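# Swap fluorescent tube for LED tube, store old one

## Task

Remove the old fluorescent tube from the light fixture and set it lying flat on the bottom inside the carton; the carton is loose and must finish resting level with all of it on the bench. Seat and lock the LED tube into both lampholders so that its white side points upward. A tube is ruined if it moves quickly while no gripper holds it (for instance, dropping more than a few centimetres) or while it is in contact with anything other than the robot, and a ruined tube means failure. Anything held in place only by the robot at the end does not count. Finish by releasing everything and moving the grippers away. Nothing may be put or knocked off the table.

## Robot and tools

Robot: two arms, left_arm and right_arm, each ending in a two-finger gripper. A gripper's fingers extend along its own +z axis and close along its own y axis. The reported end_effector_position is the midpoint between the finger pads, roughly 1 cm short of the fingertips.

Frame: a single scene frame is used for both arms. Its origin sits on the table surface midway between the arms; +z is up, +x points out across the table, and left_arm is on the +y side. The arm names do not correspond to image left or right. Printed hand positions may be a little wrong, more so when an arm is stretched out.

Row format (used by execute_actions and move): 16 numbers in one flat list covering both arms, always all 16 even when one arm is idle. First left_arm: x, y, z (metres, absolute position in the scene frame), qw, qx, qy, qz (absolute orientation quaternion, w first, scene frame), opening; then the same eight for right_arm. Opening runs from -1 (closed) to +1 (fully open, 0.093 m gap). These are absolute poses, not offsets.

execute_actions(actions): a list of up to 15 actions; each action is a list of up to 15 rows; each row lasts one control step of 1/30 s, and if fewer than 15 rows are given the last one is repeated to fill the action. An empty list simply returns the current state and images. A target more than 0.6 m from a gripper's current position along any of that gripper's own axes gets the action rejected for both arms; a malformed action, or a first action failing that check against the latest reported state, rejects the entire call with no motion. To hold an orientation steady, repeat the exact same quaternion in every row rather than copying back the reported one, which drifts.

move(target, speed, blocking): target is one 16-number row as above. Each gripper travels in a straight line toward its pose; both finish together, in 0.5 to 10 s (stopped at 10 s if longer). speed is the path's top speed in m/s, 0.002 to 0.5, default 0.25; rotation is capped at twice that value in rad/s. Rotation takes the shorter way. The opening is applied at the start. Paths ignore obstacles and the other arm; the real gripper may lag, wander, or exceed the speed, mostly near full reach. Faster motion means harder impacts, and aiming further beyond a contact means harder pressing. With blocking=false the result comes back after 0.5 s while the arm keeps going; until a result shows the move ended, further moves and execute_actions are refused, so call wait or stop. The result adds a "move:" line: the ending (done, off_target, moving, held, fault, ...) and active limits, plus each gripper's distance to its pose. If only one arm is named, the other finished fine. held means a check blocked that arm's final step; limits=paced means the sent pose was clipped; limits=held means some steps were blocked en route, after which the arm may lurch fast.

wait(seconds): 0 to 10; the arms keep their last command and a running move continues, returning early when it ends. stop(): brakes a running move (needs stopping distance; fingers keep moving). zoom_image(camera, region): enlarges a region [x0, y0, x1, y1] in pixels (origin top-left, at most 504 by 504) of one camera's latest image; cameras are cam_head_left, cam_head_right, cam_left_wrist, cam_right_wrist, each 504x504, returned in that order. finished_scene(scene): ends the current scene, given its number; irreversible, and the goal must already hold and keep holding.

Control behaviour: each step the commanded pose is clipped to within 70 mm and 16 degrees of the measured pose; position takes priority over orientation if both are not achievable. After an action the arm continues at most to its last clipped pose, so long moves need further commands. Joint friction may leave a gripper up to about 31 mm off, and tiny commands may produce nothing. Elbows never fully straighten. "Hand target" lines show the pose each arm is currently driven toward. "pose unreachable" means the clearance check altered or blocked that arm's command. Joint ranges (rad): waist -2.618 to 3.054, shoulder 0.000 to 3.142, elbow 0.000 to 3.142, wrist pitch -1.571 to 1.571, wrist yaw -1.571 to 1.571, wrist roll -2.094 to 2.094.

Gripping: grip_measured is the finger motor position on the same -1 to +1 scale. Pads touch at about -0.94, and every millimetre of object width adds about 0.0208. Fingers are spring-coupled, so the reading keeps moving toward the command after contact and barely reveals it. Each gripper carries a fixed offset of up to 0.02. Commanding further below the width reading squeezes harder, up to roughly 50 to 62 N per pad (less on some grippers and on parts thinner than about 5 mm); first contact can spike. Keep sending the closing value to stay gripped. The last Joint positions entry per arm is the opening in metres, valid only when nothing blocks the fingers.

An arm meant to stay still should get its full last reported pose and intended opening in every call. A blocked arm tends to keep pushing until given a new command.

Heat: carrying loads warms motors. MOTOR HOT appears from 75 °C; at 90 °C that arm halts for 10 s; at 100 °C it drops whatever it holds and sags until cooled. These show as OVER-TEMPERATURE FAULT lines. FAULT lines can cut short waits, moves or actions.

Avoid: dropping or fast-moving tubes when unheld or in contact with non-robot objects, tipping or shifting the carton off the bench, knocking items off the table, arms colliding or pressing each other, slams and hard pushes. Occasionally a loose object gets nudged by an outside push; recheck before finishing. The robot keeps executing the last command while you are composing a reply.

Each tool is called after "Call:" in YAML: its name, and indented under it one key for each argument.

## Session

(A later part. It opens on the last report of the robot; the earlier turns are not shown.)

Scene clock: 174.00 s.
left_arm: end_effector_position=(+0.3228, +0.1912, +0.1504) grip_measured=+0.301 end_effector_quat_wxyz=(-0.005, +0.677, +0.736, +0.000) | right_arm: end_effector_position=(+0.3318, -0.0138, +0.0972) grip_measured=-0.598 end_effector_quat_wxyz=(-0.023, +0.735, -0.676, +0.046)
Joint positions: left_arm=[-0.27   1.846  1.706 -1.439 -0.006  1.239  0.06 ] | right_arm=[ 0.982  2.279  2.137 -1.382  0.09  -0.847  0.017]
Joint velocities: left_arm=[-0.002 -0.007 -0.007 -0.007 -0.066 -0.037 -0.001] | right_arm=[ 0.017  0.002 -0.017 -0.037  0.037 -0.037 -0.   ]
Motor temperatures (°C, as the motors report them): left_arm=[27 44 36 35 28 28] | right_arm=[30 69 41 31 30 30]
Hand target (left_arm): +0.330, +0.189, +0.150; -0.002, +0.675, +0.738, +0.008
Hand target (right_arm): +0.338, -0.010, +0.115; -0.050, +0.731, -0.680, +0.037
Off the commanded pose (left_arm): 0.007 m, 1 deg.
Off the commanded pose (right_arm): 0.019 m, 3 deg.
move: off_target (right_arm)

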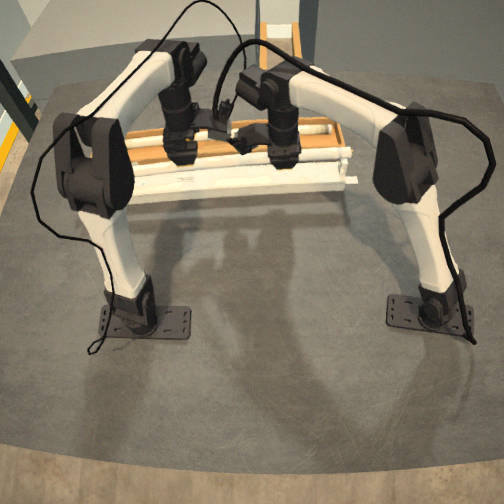

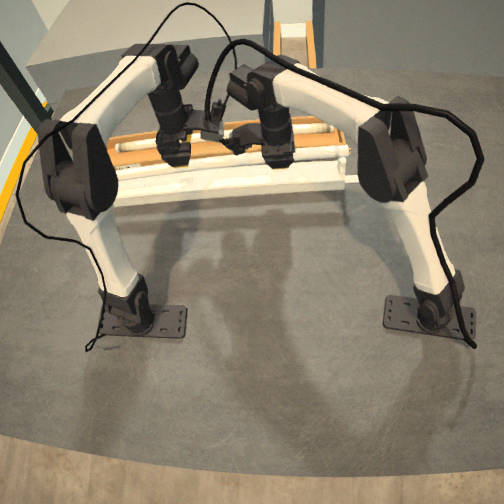

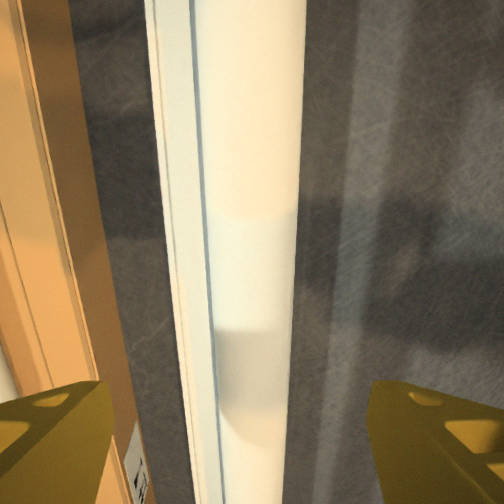

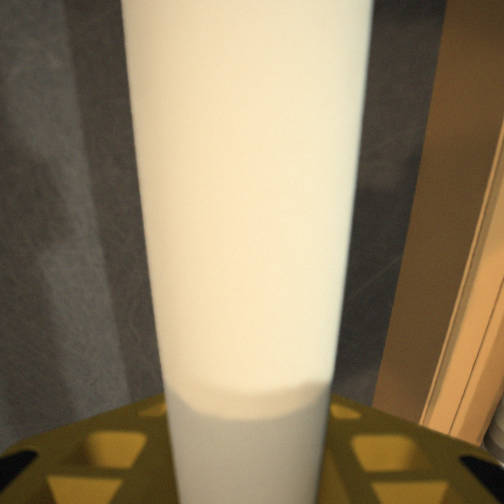

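Call:
move:
  target: [0.316,0.225,0.125,0,0.668,0.744,0,0.1,0.338,-0.01,0.115,-0.05,0.731,-0.680,0.037,-0.62]
  speed: 0.05

Call:
move:
  target: [0.316,0.225,0.088,0,0.668,0.744,0,0.1,0.338,-0.01,0.115,-0.05,0.731,-0.680,0.037,-0.62]
  speed: 0.025

Scene clock: 177.60 s.
left_arm: end_effector_position=(+0.3160, +0.2228, +0.1239) grip_measured=+0.101 end_effector_quat_wxyz=(-0.008, +0.668, +0.744, -0.002) | right_arm: end_effector_position=(+0.3314, -0.0144, +0.0972) grip_measured=-0.598 end_effector_quat_wxyz=(-0.021, +0.735, -0.676, +0.046)
Joint positions: left_arm=[-0.182  1.798  1.54  -1.329 -0.006  1.303  0.05 ] | right_arm=[ 0.982  2.279  2.137 -1.385  0.091 -0.847  0.017]
Joint velocities: left_arm=[ 0.007 -0.007 -0.007 -0.051 -0.037  0.037 -0.   ] | right_arm=[ 0.002  0.007  0.012  0.007  0.007  0.022 -0.001]
Motor temperatures (°C, as the motors report them): left_arm=[27 44 36 35 28 28] | right_arm=[30 69 41 31 30 30]
Hand target (left_arm): +0.315, +0.225, +0.125; -0.001, +0.668, +0.744, -0.001
Hand target (right_arm): +0.338, -0.010, +0.115; -0.050, +0.731, -0.680, +0.037
Off the commanded pose (left_arm): 0.002 m, 1 deg.
Off the commanded pose (right_arm): 0.019 m, 4 deg.
move: off_target (right_arm)

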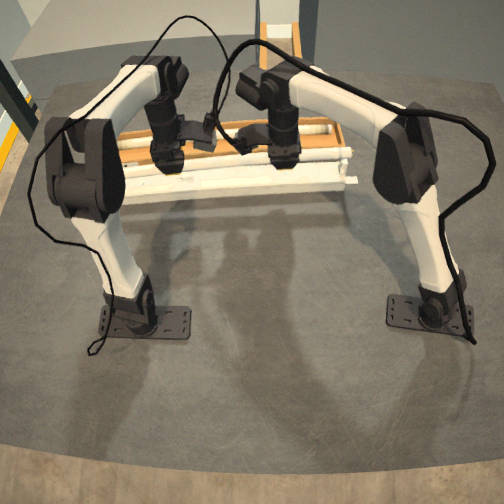

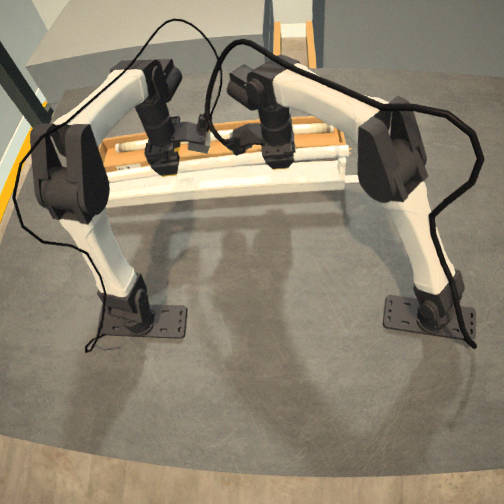

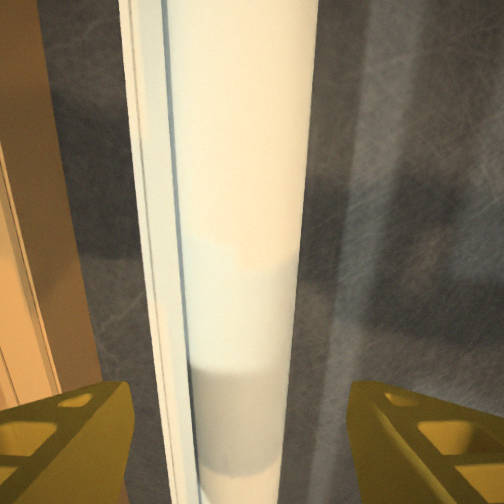

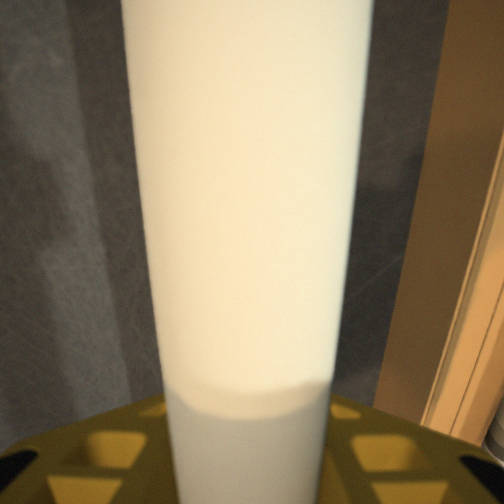

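Scene clock: 179.40 s.
left_arm: end_effector_position=(+0.3170, +0.2227, +0.0910) grip_measured=+0.101 end_effector_quat_wxyz=(-0.002, +0.668, +0.744, +0.002) | right_arm: end_effector_position=(+0.3311, -0.0149, +0.0972) grip_measured=-0.598 end_effector_quat_wxyz=(-0.020, +0.735, -0.676, +0.046)
Joint positions: left_arm=[-0.182  1.798  1.409 -1.183 -0.006  1.305  0.05 ] | right_arm=[ 0.982  2.279  2.137 -1.387  0.092 -0.847  0.017]
Joint velocities: left_arm=[ 0.032 -0.012 -0.002  0.007 -0.007 -0.037 -0.001] | right_arm=[ 0.007  0.002  0.012  0.022  0.022 -0.037  0.   ]
Motor temperatures (°C, as the motors report them): left_arm=[27 45 36 35 28 28] | right_arm=[30 70 42 31 30 30]
Hand target (left_arm): +0.316, +0.225, +0.088; -0.000, +0.668, +0.744, -0.000
Hand target (right_arm): +0.338, -0.010, +0.115; -0.050, +0.731, -0.680, +0.037
Off the commanded pose (left_arm): 0.004 m, 0 deg.
Off the commanded pose (right_arm): 0.020 m, 4 deg.
move: off_target (right_arm)

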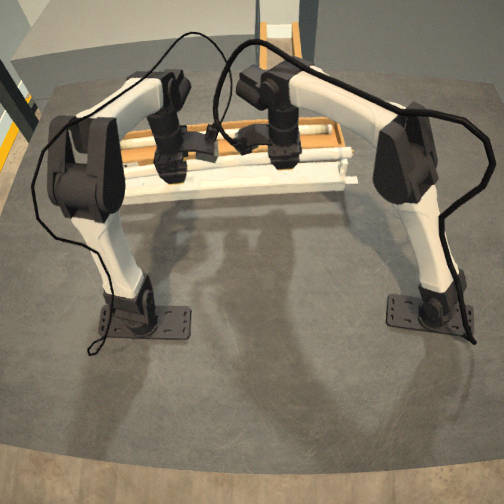

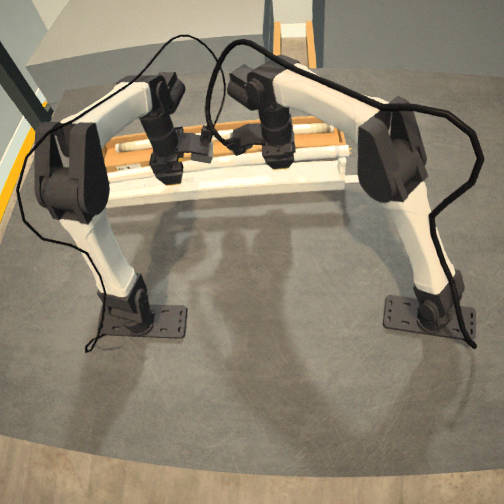

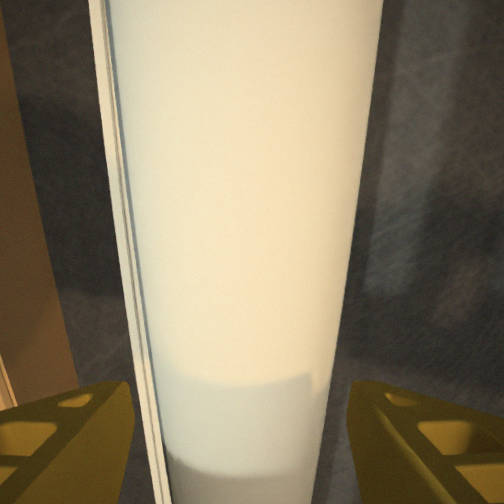

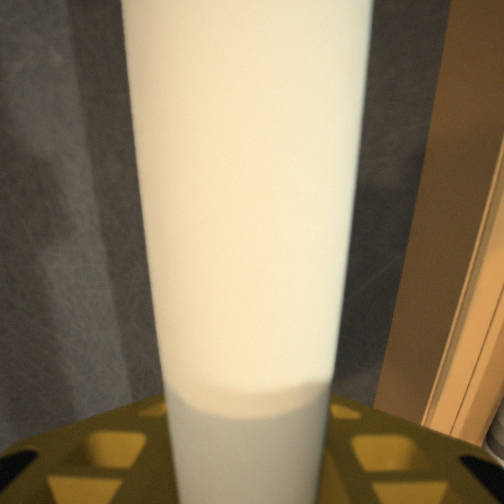

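Call:
execute_actions:
  actions:
    - [[0.316,0.223,0.10,0,0.668,0.744,0,-0.3,0.332,-0.014,0.098,-0.02,0.735,-0.676,0.046,-0.62]]
    - [[0.316,0.223,0.096,0,0.668,0.744,0,-0.6,0.332,-0.014,0.098,-0.02,0.735,-0.676,0.046,-0.62]]
    - [[0.316,0.223,0.096,0,0.668,0.744,0,-0.6,0.332,-0.014,0.098,-0.02,0.735,-0.676,0.046,-0.62]]
    - [[0.316,0.223,0.096,0,0.668,0.744,0,-0.6,0.332,-0.014,0.098,-0.02,0.735,-0.676,0.046,0.1]]
    - [[0.316,0.223,0.096,0,0.668,0.744,0,-0.6,0.332,-0.014,0.098,-0.02,0.735,-0.676,0.046,0.1]]

Call:
move:
  target: [0.316,0.223,0.096,0,0.668,0.744,0,-0.6,0.332,-0.03,0.16,-0.04,0.735,-0.676,0.03,0.1]
  speed: 0.06

Call:
move:
  target: [0.325,0.232,0.112,0,0.670,0.742,0,-0.6,0.352,-0.19,0.175,0,0.73,-0.683,0,1]
  speed: 0.08

Call:
zoom_image:
  camera: "cam_head_left"
  region: [60,130,380,230]

Scene clock: 187.10 s.
left_arm: end_effector_position=(+0.3127, +0.2239, +0.0911) grip_measured=-0.583 end_effector_quat_wxyz=(-0.011, +0.668, +0.744, -0.001) | right_arm: end_effector_position=(+0.3293, -0.0174, +0.0971) grip_measured=+0.097 end_effector_quat_wxyz=(-0.014, +0.736, -0.675, +0.048)
Joint positions: left_arm=[-0.182  1.798  1.409 -1.202 -0.009  1.305  0.017] | right_arm=[ 0.982  2.279  2.137 -1.4    0.094 -0.85   0.05 ]
Joint velocities: left_arm=[-0.012  0.002 -0.007  0.007 -0.022  0.037 -0.001] | right_arm=[ 0.012  0.022  0.002 -0.066  0.007  0.022 -0.   ]
Motor temperatures (°C, as the motors report them): left_arm=[27 45 36 35 28 28] | right_arm=[30 71 42 31 30 30]
Hand target (left_arm): +0.316, +0.223, +0.096; -0.000, +0.668, +0.744, -0.000
Hand target (right_arm): +0.332, -0.014, +0.098; -0.020, +0.735, -0.676, +0.046
Off the commanded pose (left_arm): 0.006 m, 1 deg.
Off the commanded pose (right_arm): 0.004 m, 1 deg.

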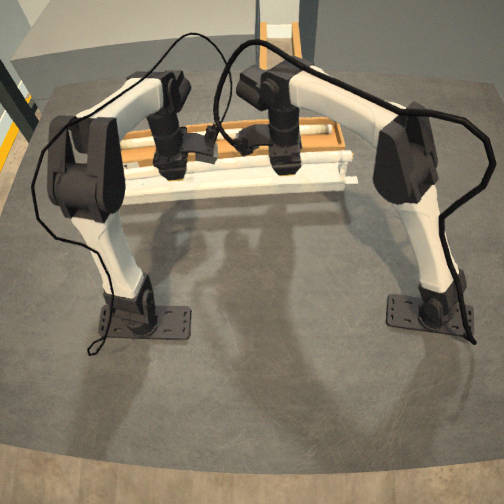

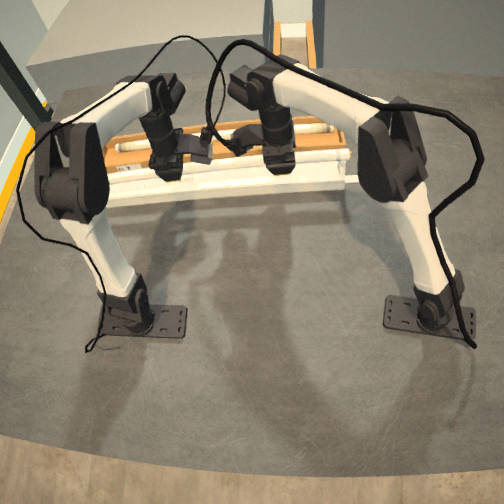

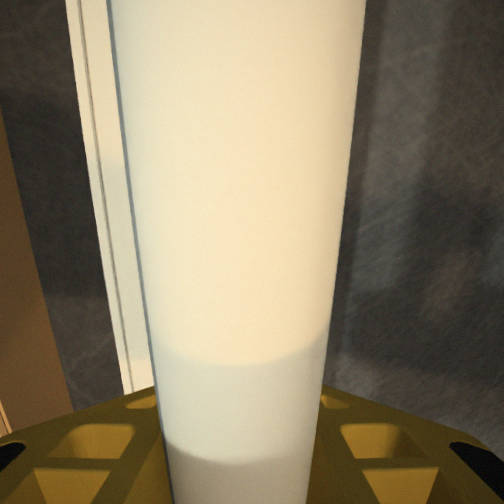

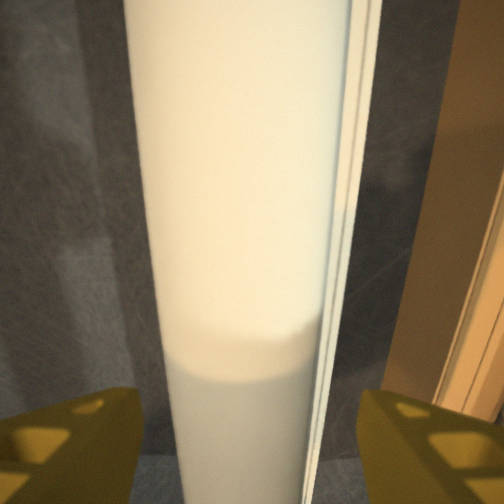

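Scene clock: 188.67 s.
left_arm: end_effector_position=(+0.3128, +0.2245, +0.0911) grip_measured=-0.583 end_effector_quat_wxyz=(-0.012, +0.668, +0.744, -0.000) | right_arm: end_effector_position=(+0.3315, -0.0273, +0.1478) grip_measured=+0.097 end_effector_quat_wxyz=(-0.028, +0.737, -0.674, +0.036)
Joint positions: left_arm=[-0.182  1.798  1.409 -1.202 -0.012  1.305  0.017] | right_arm=[ 0.954  2.264  2.317 -1.564  0.07  -0.882  0.05 ]
Joint velocities: left_arm=[-0.007  0.002  0.002 -0.007 -0.037  0.007  0.001] | right_arm=[ 0.002 -0.012  0.002 -0.037  0.037  0.037  0.001]
Motor temperatures (°C, as the motors report them): left_arm=[27 45 36 35 28 28] | right_arm=[30 71 42 31 30 30]
Hand target (left_arm): +0.316, +0.223, +0.096; -0.000, +0.668, +0.744, -0.000
Hand target (right_arm): +0.333, -0.029, +0.160; -0.040, +0.735, -0.676, +0.029
Off the commanded pose (left_arm): 0.006 m, 1 deg.
Off the commanded pose (right_arm): 0.013 m, 2 deg.
move: off_target (right_arm)

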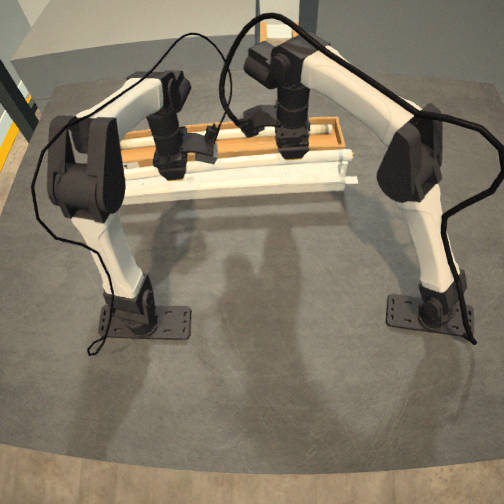

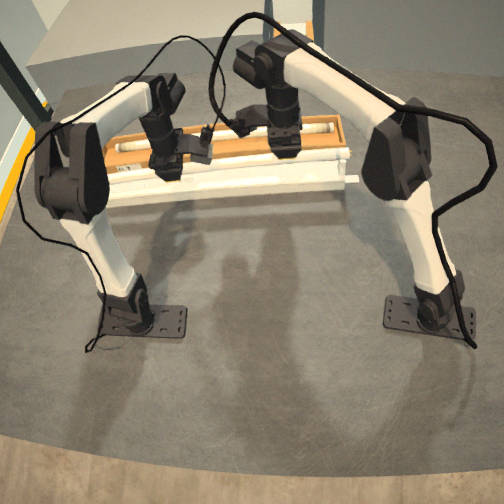

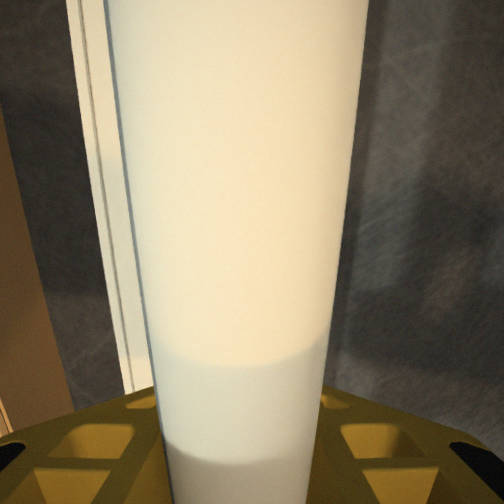

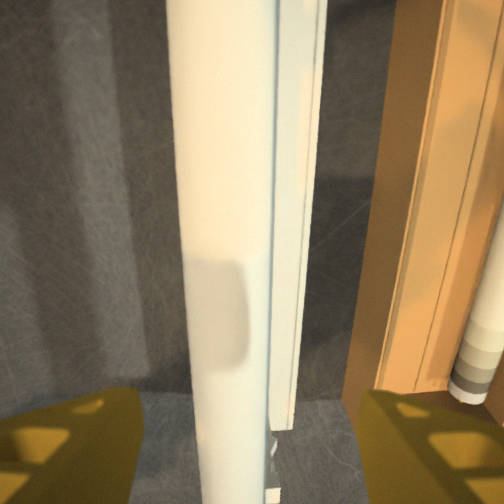

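Scene clock: 191.17 s.
left_arm: end_effector_position=(+0.3206, +0.2317, +0.1104) grip_measured=-0.583 end_effector_quat_wxyz=(-0.004, +0.671, +0.742, +0.006) | right_arm: end_effector_position=(+0.3605, -0.1861, +0.1736) grip_measured=+0.988 end_effector_quat_wxyz=(-0.008, +0.730, -0.684, +0.007)
Joint positions: left_arm=[-0.158  1.798  1.486 -1.26  -0.015  1.335  0.017] | right_arm=[ 0.567  2.015  2.031 -1.567  0.005 -1.243  0.093]
Joint velocities: left_arm=[ 0.002 -0.007 -0.027 -0.037 -0.037  0.037 -0.001] | right_arm=[-0.007 -0.012  0.002  0.007 -0.051 -0.051  0.   ]
Motor temperatures (°C, as the motors report them): left_arm=[27 45 36 35 28 28] | right_arm=[30 71 42 31 30 30]
Hand target (left_arm): +0.325, +0.232, +0.112; +0.000, +0.670, +0.742, -0.000
Hand target (right_arm): +0.353, -0.189, +0.176; -0.006, +0.730, -0.683, -0.004
Off the commanded pose (left_arm): 0.005 m, 1 deg.
Off the commanded pose (right_arm): 0.009 m, 1 deg.
joint sent to its limit (right arm) — the command would take joint 4 (wrist pitch) past its lower limit, so that joint was sent only as far as its limit.
move: done

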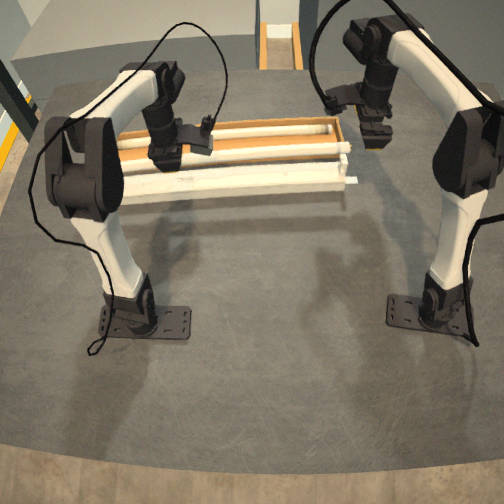

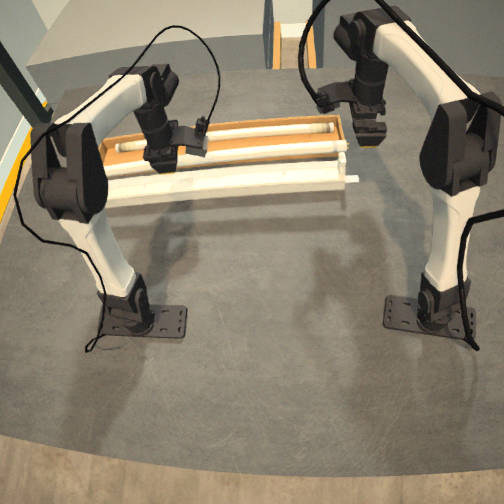

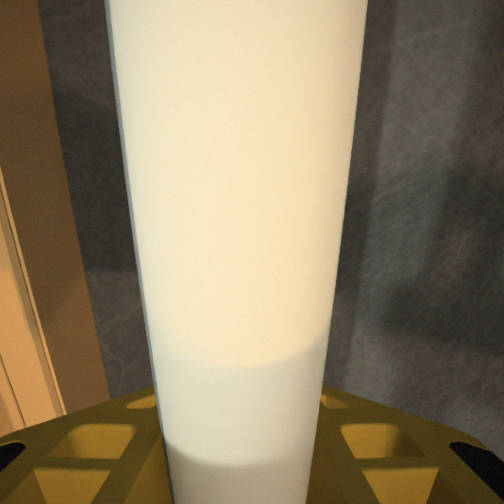

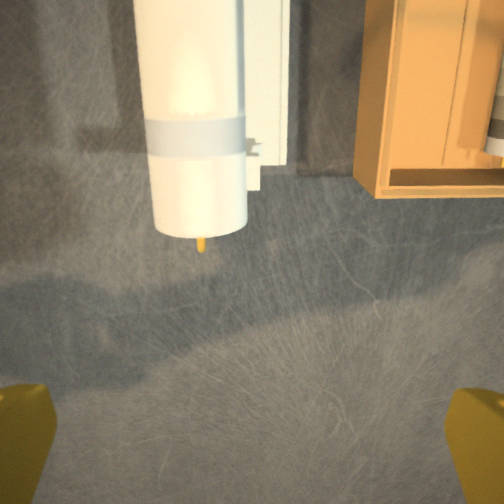

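Region (60, 130, 380, 230) of cam_head_left's 504x504 image, scaled by 1.575, with more detail than that image has; it fills the top 158 rows of this view, and the rest is white.

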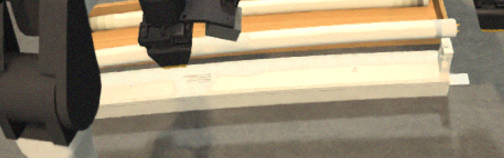

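Call:
move:
  target: [0.327,0.236,0.092,-0.022,0.670,0.742,0.022,-0.6,0.352,-0.19,0.175,0,0.73,-0.683,0,1]
  speed: 0.012

Scene clock: 195.87 s.
left_arm: end_effector_position=(+0.3268, +0.2389, +0.1008) grip_measured=-0.583 end_effector_quat_wxyz=(-0.017, +0.670, +0.741, +0.026) | right_arm: end_effector_position=(+0.3605, -0.1860, +0.1736) grip_measured=+0.988 end_effector_quat_wxyz=(-0.008, +0.731, -0.683, +0.006)
Joint positions: left_arm=[-0.158  1.819  1.474 -1.224 -0.062  1.335  0.017] | right_arm=[ 0.567  2.015  2.031 -1.567  0.004 -1.245  0.093]
Joint velocities: left_arm=[-0.022  0.002 -0.007 -0.051  0.051  0.051 -0.   ] | right_arm=[-0.002 -0.012 -0.017 -0.007  0.095  0.007  0.   ]
Motor temperatures (°C, as the motors report them): left_arm=[27 45 36 35 28 28] | right_arm=[30 70 42 31 30 30]
Hand target (left_arm): +0.327, +0.236, +0.092; -0.022, +0.670, +0.742, +0.022
Hand target (right_arm): +0.352, -0.190, +0.175; -0.001, +0.730, -0.683, +0.001
Off the commanded pose (left_arm): 0.009 m, 1 deg.
Off the commanded pose (right_arm): 0.009 m, 1 deg.
joint sent to its limit (right arm) — the command would take joint 4 (wrist pitch) past its lower limit, so that joint was sent only as far as its limit.
move: done

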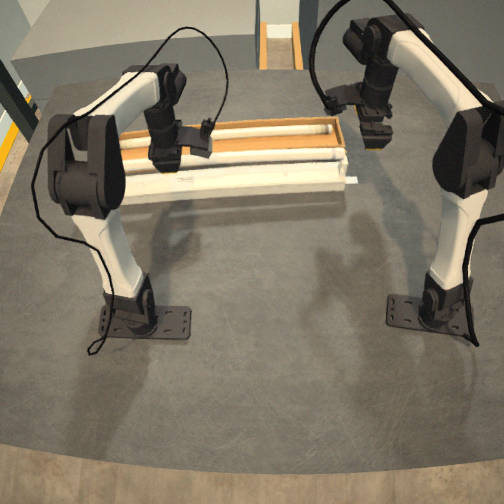

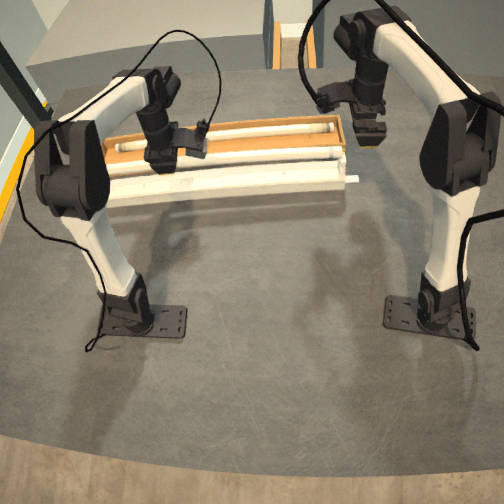

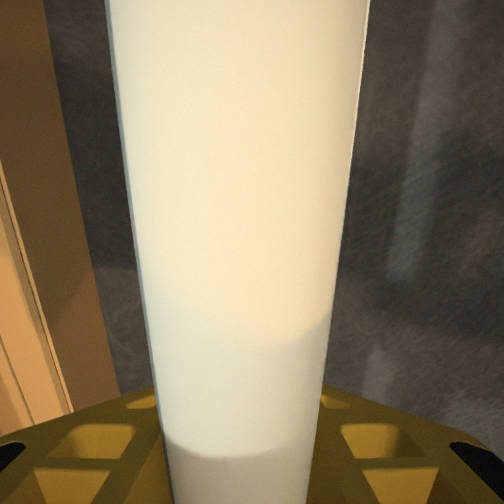

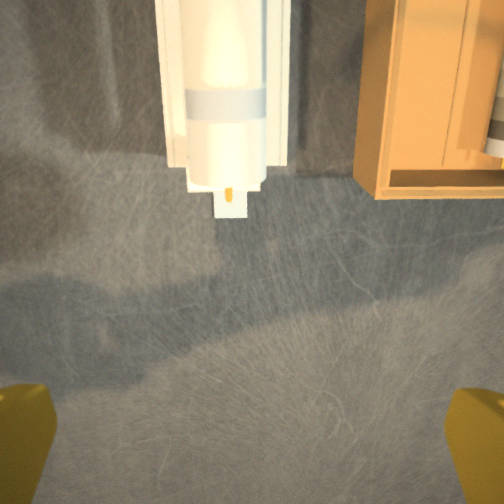

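Call:
move:
  target: [0.323,0.254,0.102,-0.017,0.670,0.742,0.02,-0.6,0.352,-0.19,0.175,0,0.73,-0.683,0,1]
  speed: 0.008

Call:
zoom_image:
  camera: "cam_right_wrist"
  region: [150,80,310,240]

Scene clock: 199.90 s.
left_arm: end_effector_position=(+0.3281, +0.2519, +0.1008) grip_measured=-0.583 end_effector_quat_wxyz=(-0.018, +0.670, +0.742, +0.026) | right_arm: end_effector_position=(+0.3605, -0.1860, +0.1736) grip_measured=+0.988 end_effector_quat_wxyz=(-0.008, +0.731, -0.683, +0.006)
Joint positions: left_arm=[-0.119  1.819  1.474 -1.223 -0.064  1.373  0.017] | right_arm=[ 0.567  2.015  2.031 -1.567  0.004 -1.245  0.093]
Joint velocities: left_arm=[ 0.002  0.002 -0.007 -0.007 -0.007  0.007  0.   ] | right_arm=[ 0.007 -0.002 -0.002 -0.022  0.066 -0.007 -0.   ]
Motor temperatures (°C, as the motors report them): left_arm=[27 45 36 35 28 28] | right_arm=[30 70 41 31 30 30]
Hand target (left_arm): +0.323, +0.254, +0.102; -0.017, +0.670, +0.742, +0.019
Hand target (right_arm): +0.352, -0.190, +0.175; -0.001, +0.730, -0.683, +0.001
Off the commanded pose (left_arm): 0.006 m, 1 deg.
Off the commanded pose (right_arm): 0.009 m, 1 deg.
joint sent to its limit (right arm) — the command would take joint 4 (wrist pitch) past its lower limit, so that joint was sent only as far as its limit.
move: done

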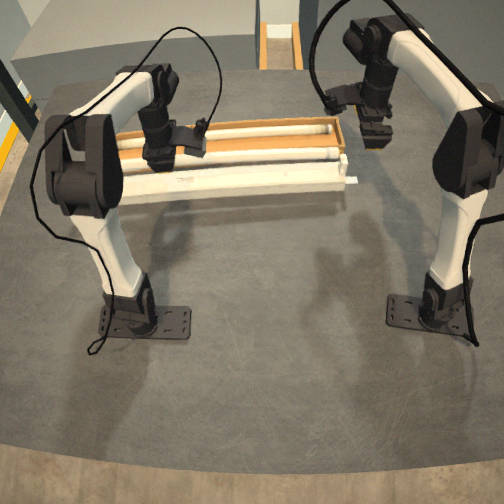

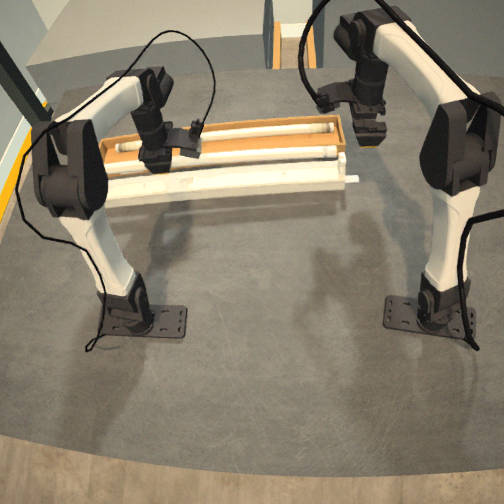

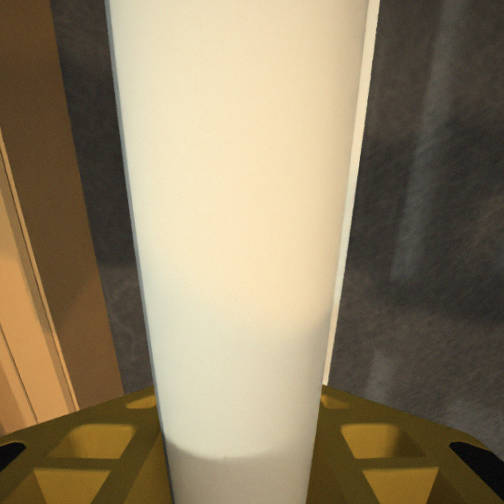

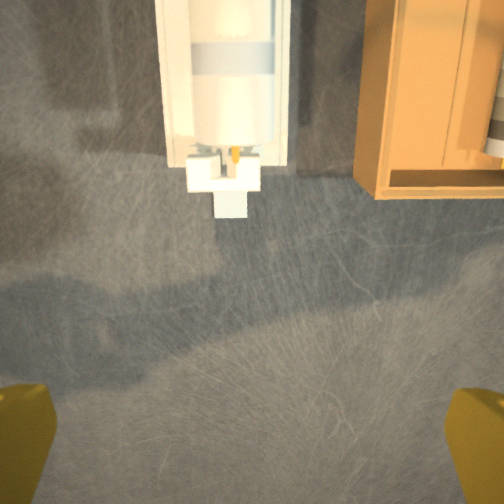

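Region (150, 80, 310, 240) of cam_right_wrist's 504x504 image, scaled by 3.150, with more detail than that image has.

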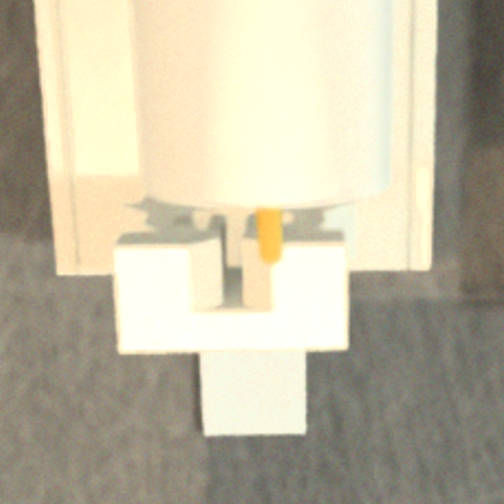

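Call:
move:
  target: [0.316,0.245,0.102,-0.017,0.670,0.742,0.022,-0.6,0.352,-0.19,0.175,0,0.73,-0.683,0,1]
  speed: 0.006

Call:
zoom_image:
  camera: "cam_right_wrist"
  region: [150,80,310,240]

Scene clock: 204.67 s.
left_arm: end_effector_position=(+0.3211, +0.2493, +0.0988) grip_measured=-0.583 end_effector_quat_wxyz=(-0.023, +0.669, +0.742, +0.023) | right_arm: end_effector_position=(+0.3605, -0.1860, +0.1736) grip_measured=+0.988 end_effector_quat_wxyz=(-0.008, +0.731, -0.683, +0.006)
Joint positions: left_arm=[-0.13   1.805  1.447 -1.223 -0.064  1.361  0.017] | right_arm=[ 0.567  2.015  2.031 -1.567  0.004 -1.245  0.093]
Joint velocities: left_arm=[-0.012  0.002 -0.022 -0.051  0.022 -0.037  0.   ] | right_arm=[-0.012 -0.007  0.002 -0.022  0.051  0.022 -0.002]
Motor temperatures (°C, as the motors report them): left_arm=[27 45 36 34 28 28] | right_arm=[30 69 41 31 30 30]
Hand target (left_arm): +0.316, +0.245, +0.102; -0.017, +0.670, +0.742, +0.022
Hand target (right_arm): +0.352, -0.190, +0.175; -0.001, +0.730, -0.683, +0.001
Off the commanded pose (left_arm): 0.007 m, 1 deg.
Off the commanded pose (right_arm): 0.009 m, 1 deg.
joint sent to its limit (right arm) — the command would take joint 4 (wrist pitch) past its lower limit, so that joint was sent only as far as its limit.
move: done

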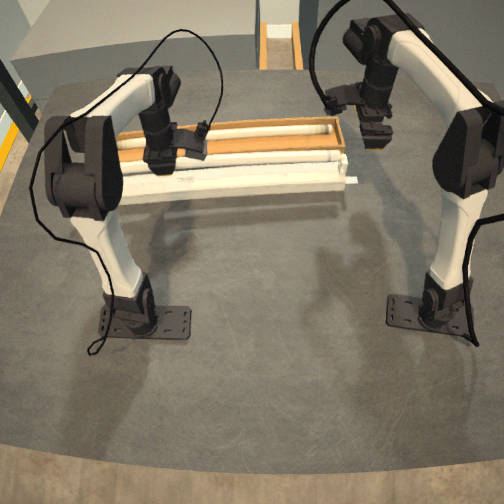

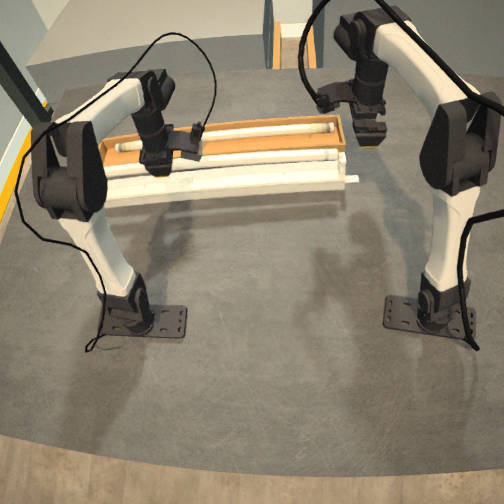

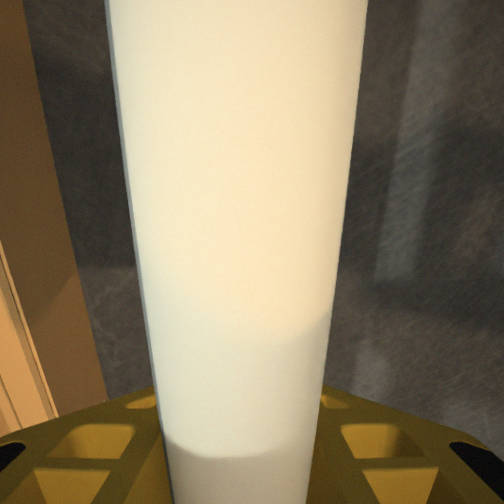

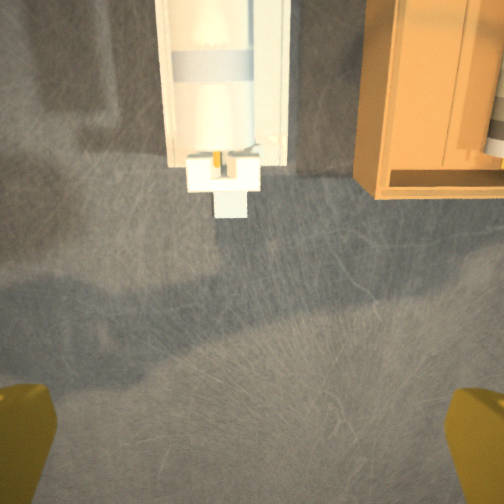

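Region (150, 80, 310, 240) of cam_right_wrist's 504x504 image, scaled by 3.150, with more detail than that image has.

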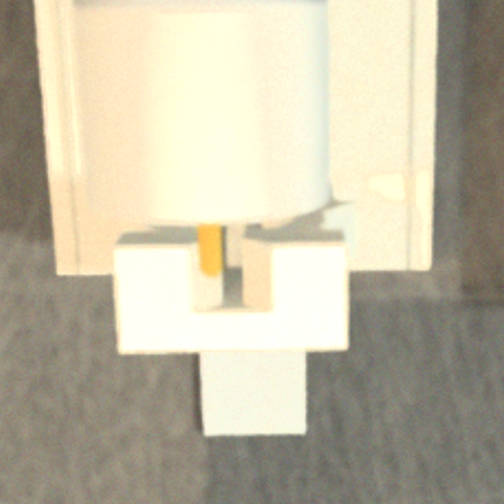

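Within the funnel. Descend with slight +x, −y.

Call:
move:
  target: [0.325,0.244,0.080,-0.02,0.670,0.742,0.022,-0.6,0.352,-0.19,0.175,0,0.73,-0.683,0,1]
  speed: 0.006

Call:
zoom_image:
  camera: "cam_right_wrist"
  region: [150,80,310,240]

Scene clock: 209.77 s.
left_arm: end_effector_position=(+0.3248, +0.2492, +0.0872) grip_measured=-0.583 end_effector_quat_wxyz=(-0.020, +0.669, +0.743, +0.027) | right_arm: end_effector_position=(+0.3605, -0.1860, +0.1736) grip_measured=+0.988 end_effector_quat_wxyz=(-0.008, +0.731, -0.683, +0.006)
Joint positions: left_arm=[-0.13   1.817  1.416 -1.17  -0.066  1.359  0.017] | right_arm=[ 0.567  2.015  2.031 -1.567  0.004 -1.245  0.093]
Joint velocities: left_arm=[-0.002  0.002 -0.007  0.007  0.022  0.037  0.001] | right_arm=[ 0.002 -0.007  0.002  0.037 -0.007  0.037  0.002]
Motor temperatures (°C, as the motors report them): left_arm=[27 45 36 34 28 28] | right_arm=[30 69 41 31 30 30]
Hand target (left_arm): +0.325, +0.244, +0.080; -0.020, +0.670, +0.742, +0.022
Hand target (right_arm): +0.352, -0.190, +0.175; -0.001, +0.730, -0.683, +0.001
Off the commanded pose (left_arm): 0.009 m, 1 deg.
Off the commanded pose (right_arm): 0.009 m, 1 deg.
joint sent to its limit (right arm) — the command would take joint 4 (wrist pitch) past its lower limit, so that joint was sent only as far as its limit.
move: done

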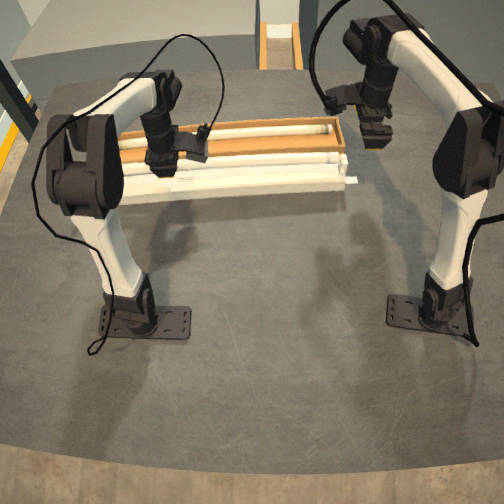

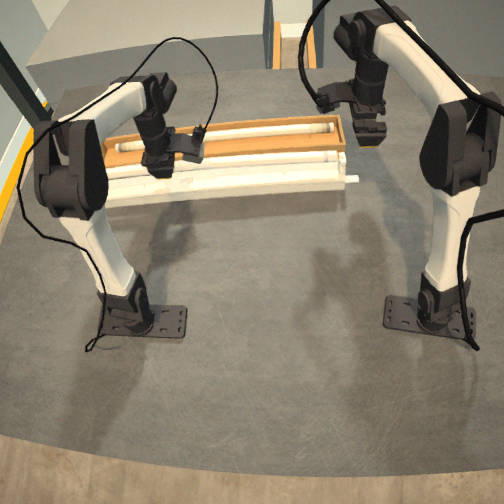

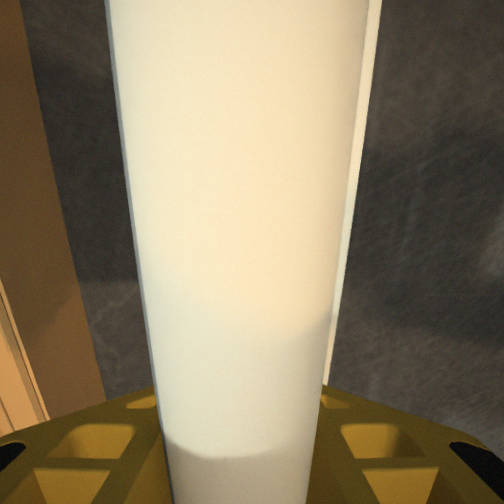

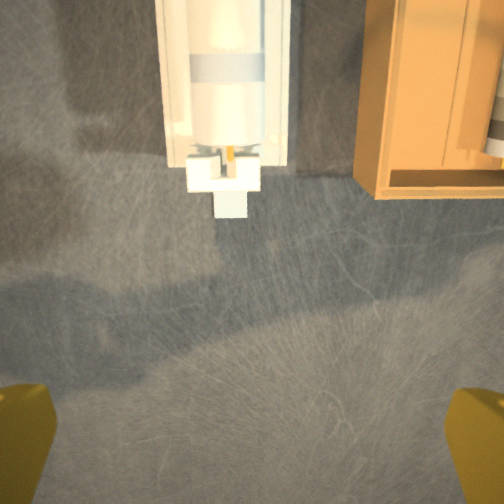

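Region (150, 80, 310, 240) of cam_right_wrist's 504x504 image, scaled by 3.150, with more detail than that image has.

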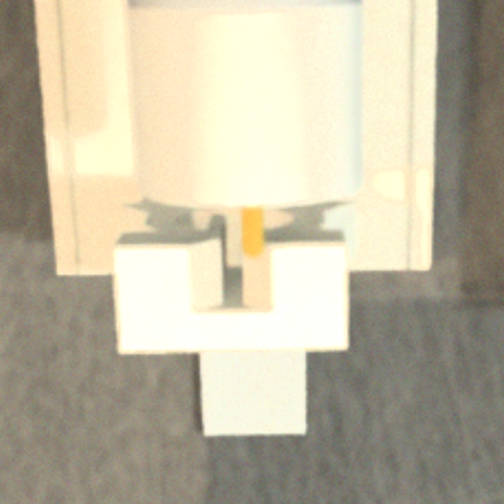

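Call:
execute_actions:
  actions: []

Scene clock: 215.77 s.
left_arm: end_effector_position=(+0.3255, +0.2491, +0.0872) grip_measured=-0.583 end_effector_quat_wxyz=(-0.018, +0.669, +0.743, +0.028) | right_arm: end_effector_position=(+0.3605, -0.1860, +0.1736) grip_measured=+0.988 end_effector_quat_wxyz=(-0.008, +0.731, -0.683, +0.006)
Joint positions: left_arm=[-0.13   1.817  1.416 -1.168 -0.066  1.359  0.017] | right_arm=[ 0.567  2.015  2.031 -1.567  0.004 -1.245  0.093]
Joint velocities: left_arm=[ 0.012 -0.007 -0.012 -0.007 -0.037  0.022  0.   ] | right_arm=[ 0.027  0.017 -0.007 -0.007  0.007 -0.022  0.001]
Motor temperatures (°C, as the motors report them): left_arm=[27 45 36 34 28 28] | right_arm=[30 69 41 30 30 30]
Hand target (left_arm): +0.325, +0.244, +0.080; -0.020, +0.670, +0.742, +0.022
Hand target (right_arm): +0.352, -0.190, +0.175; -0.001, +0.730, -0.683, +0.001
Off the commanded pose (left_arm): 0.009 m, 1 deg.
Off the commanded pose (right_arm): 0.009 m, 1 deg.

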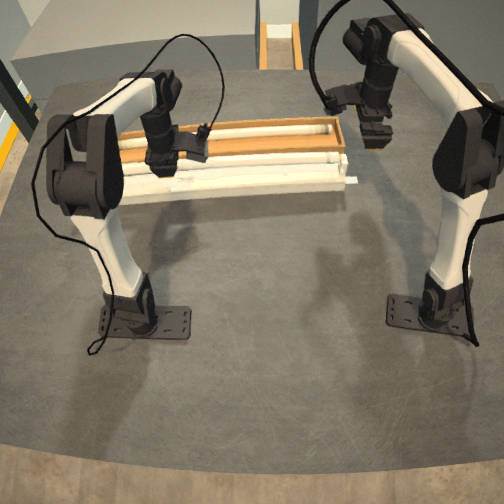

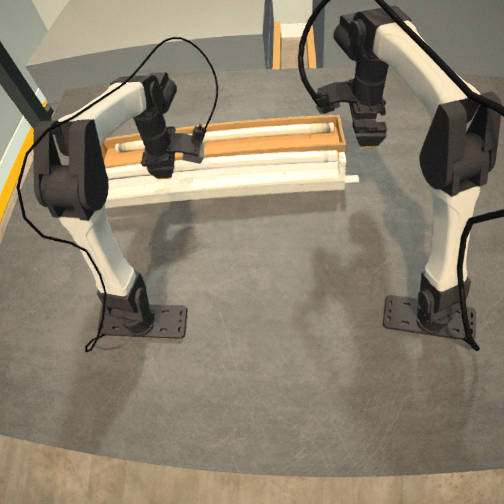

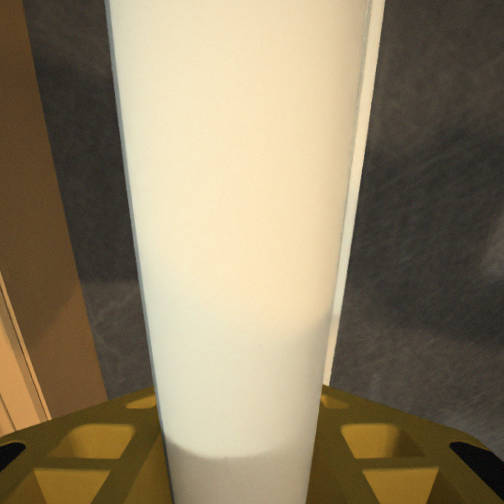

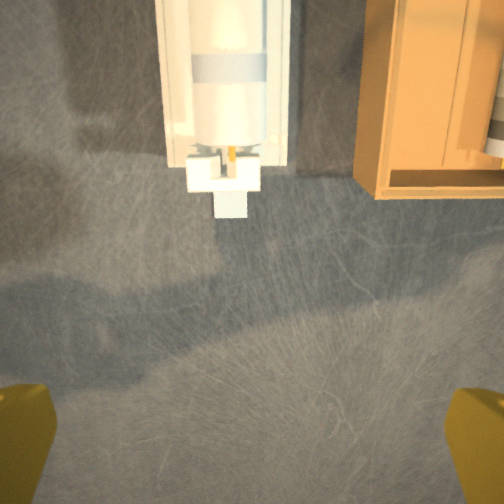

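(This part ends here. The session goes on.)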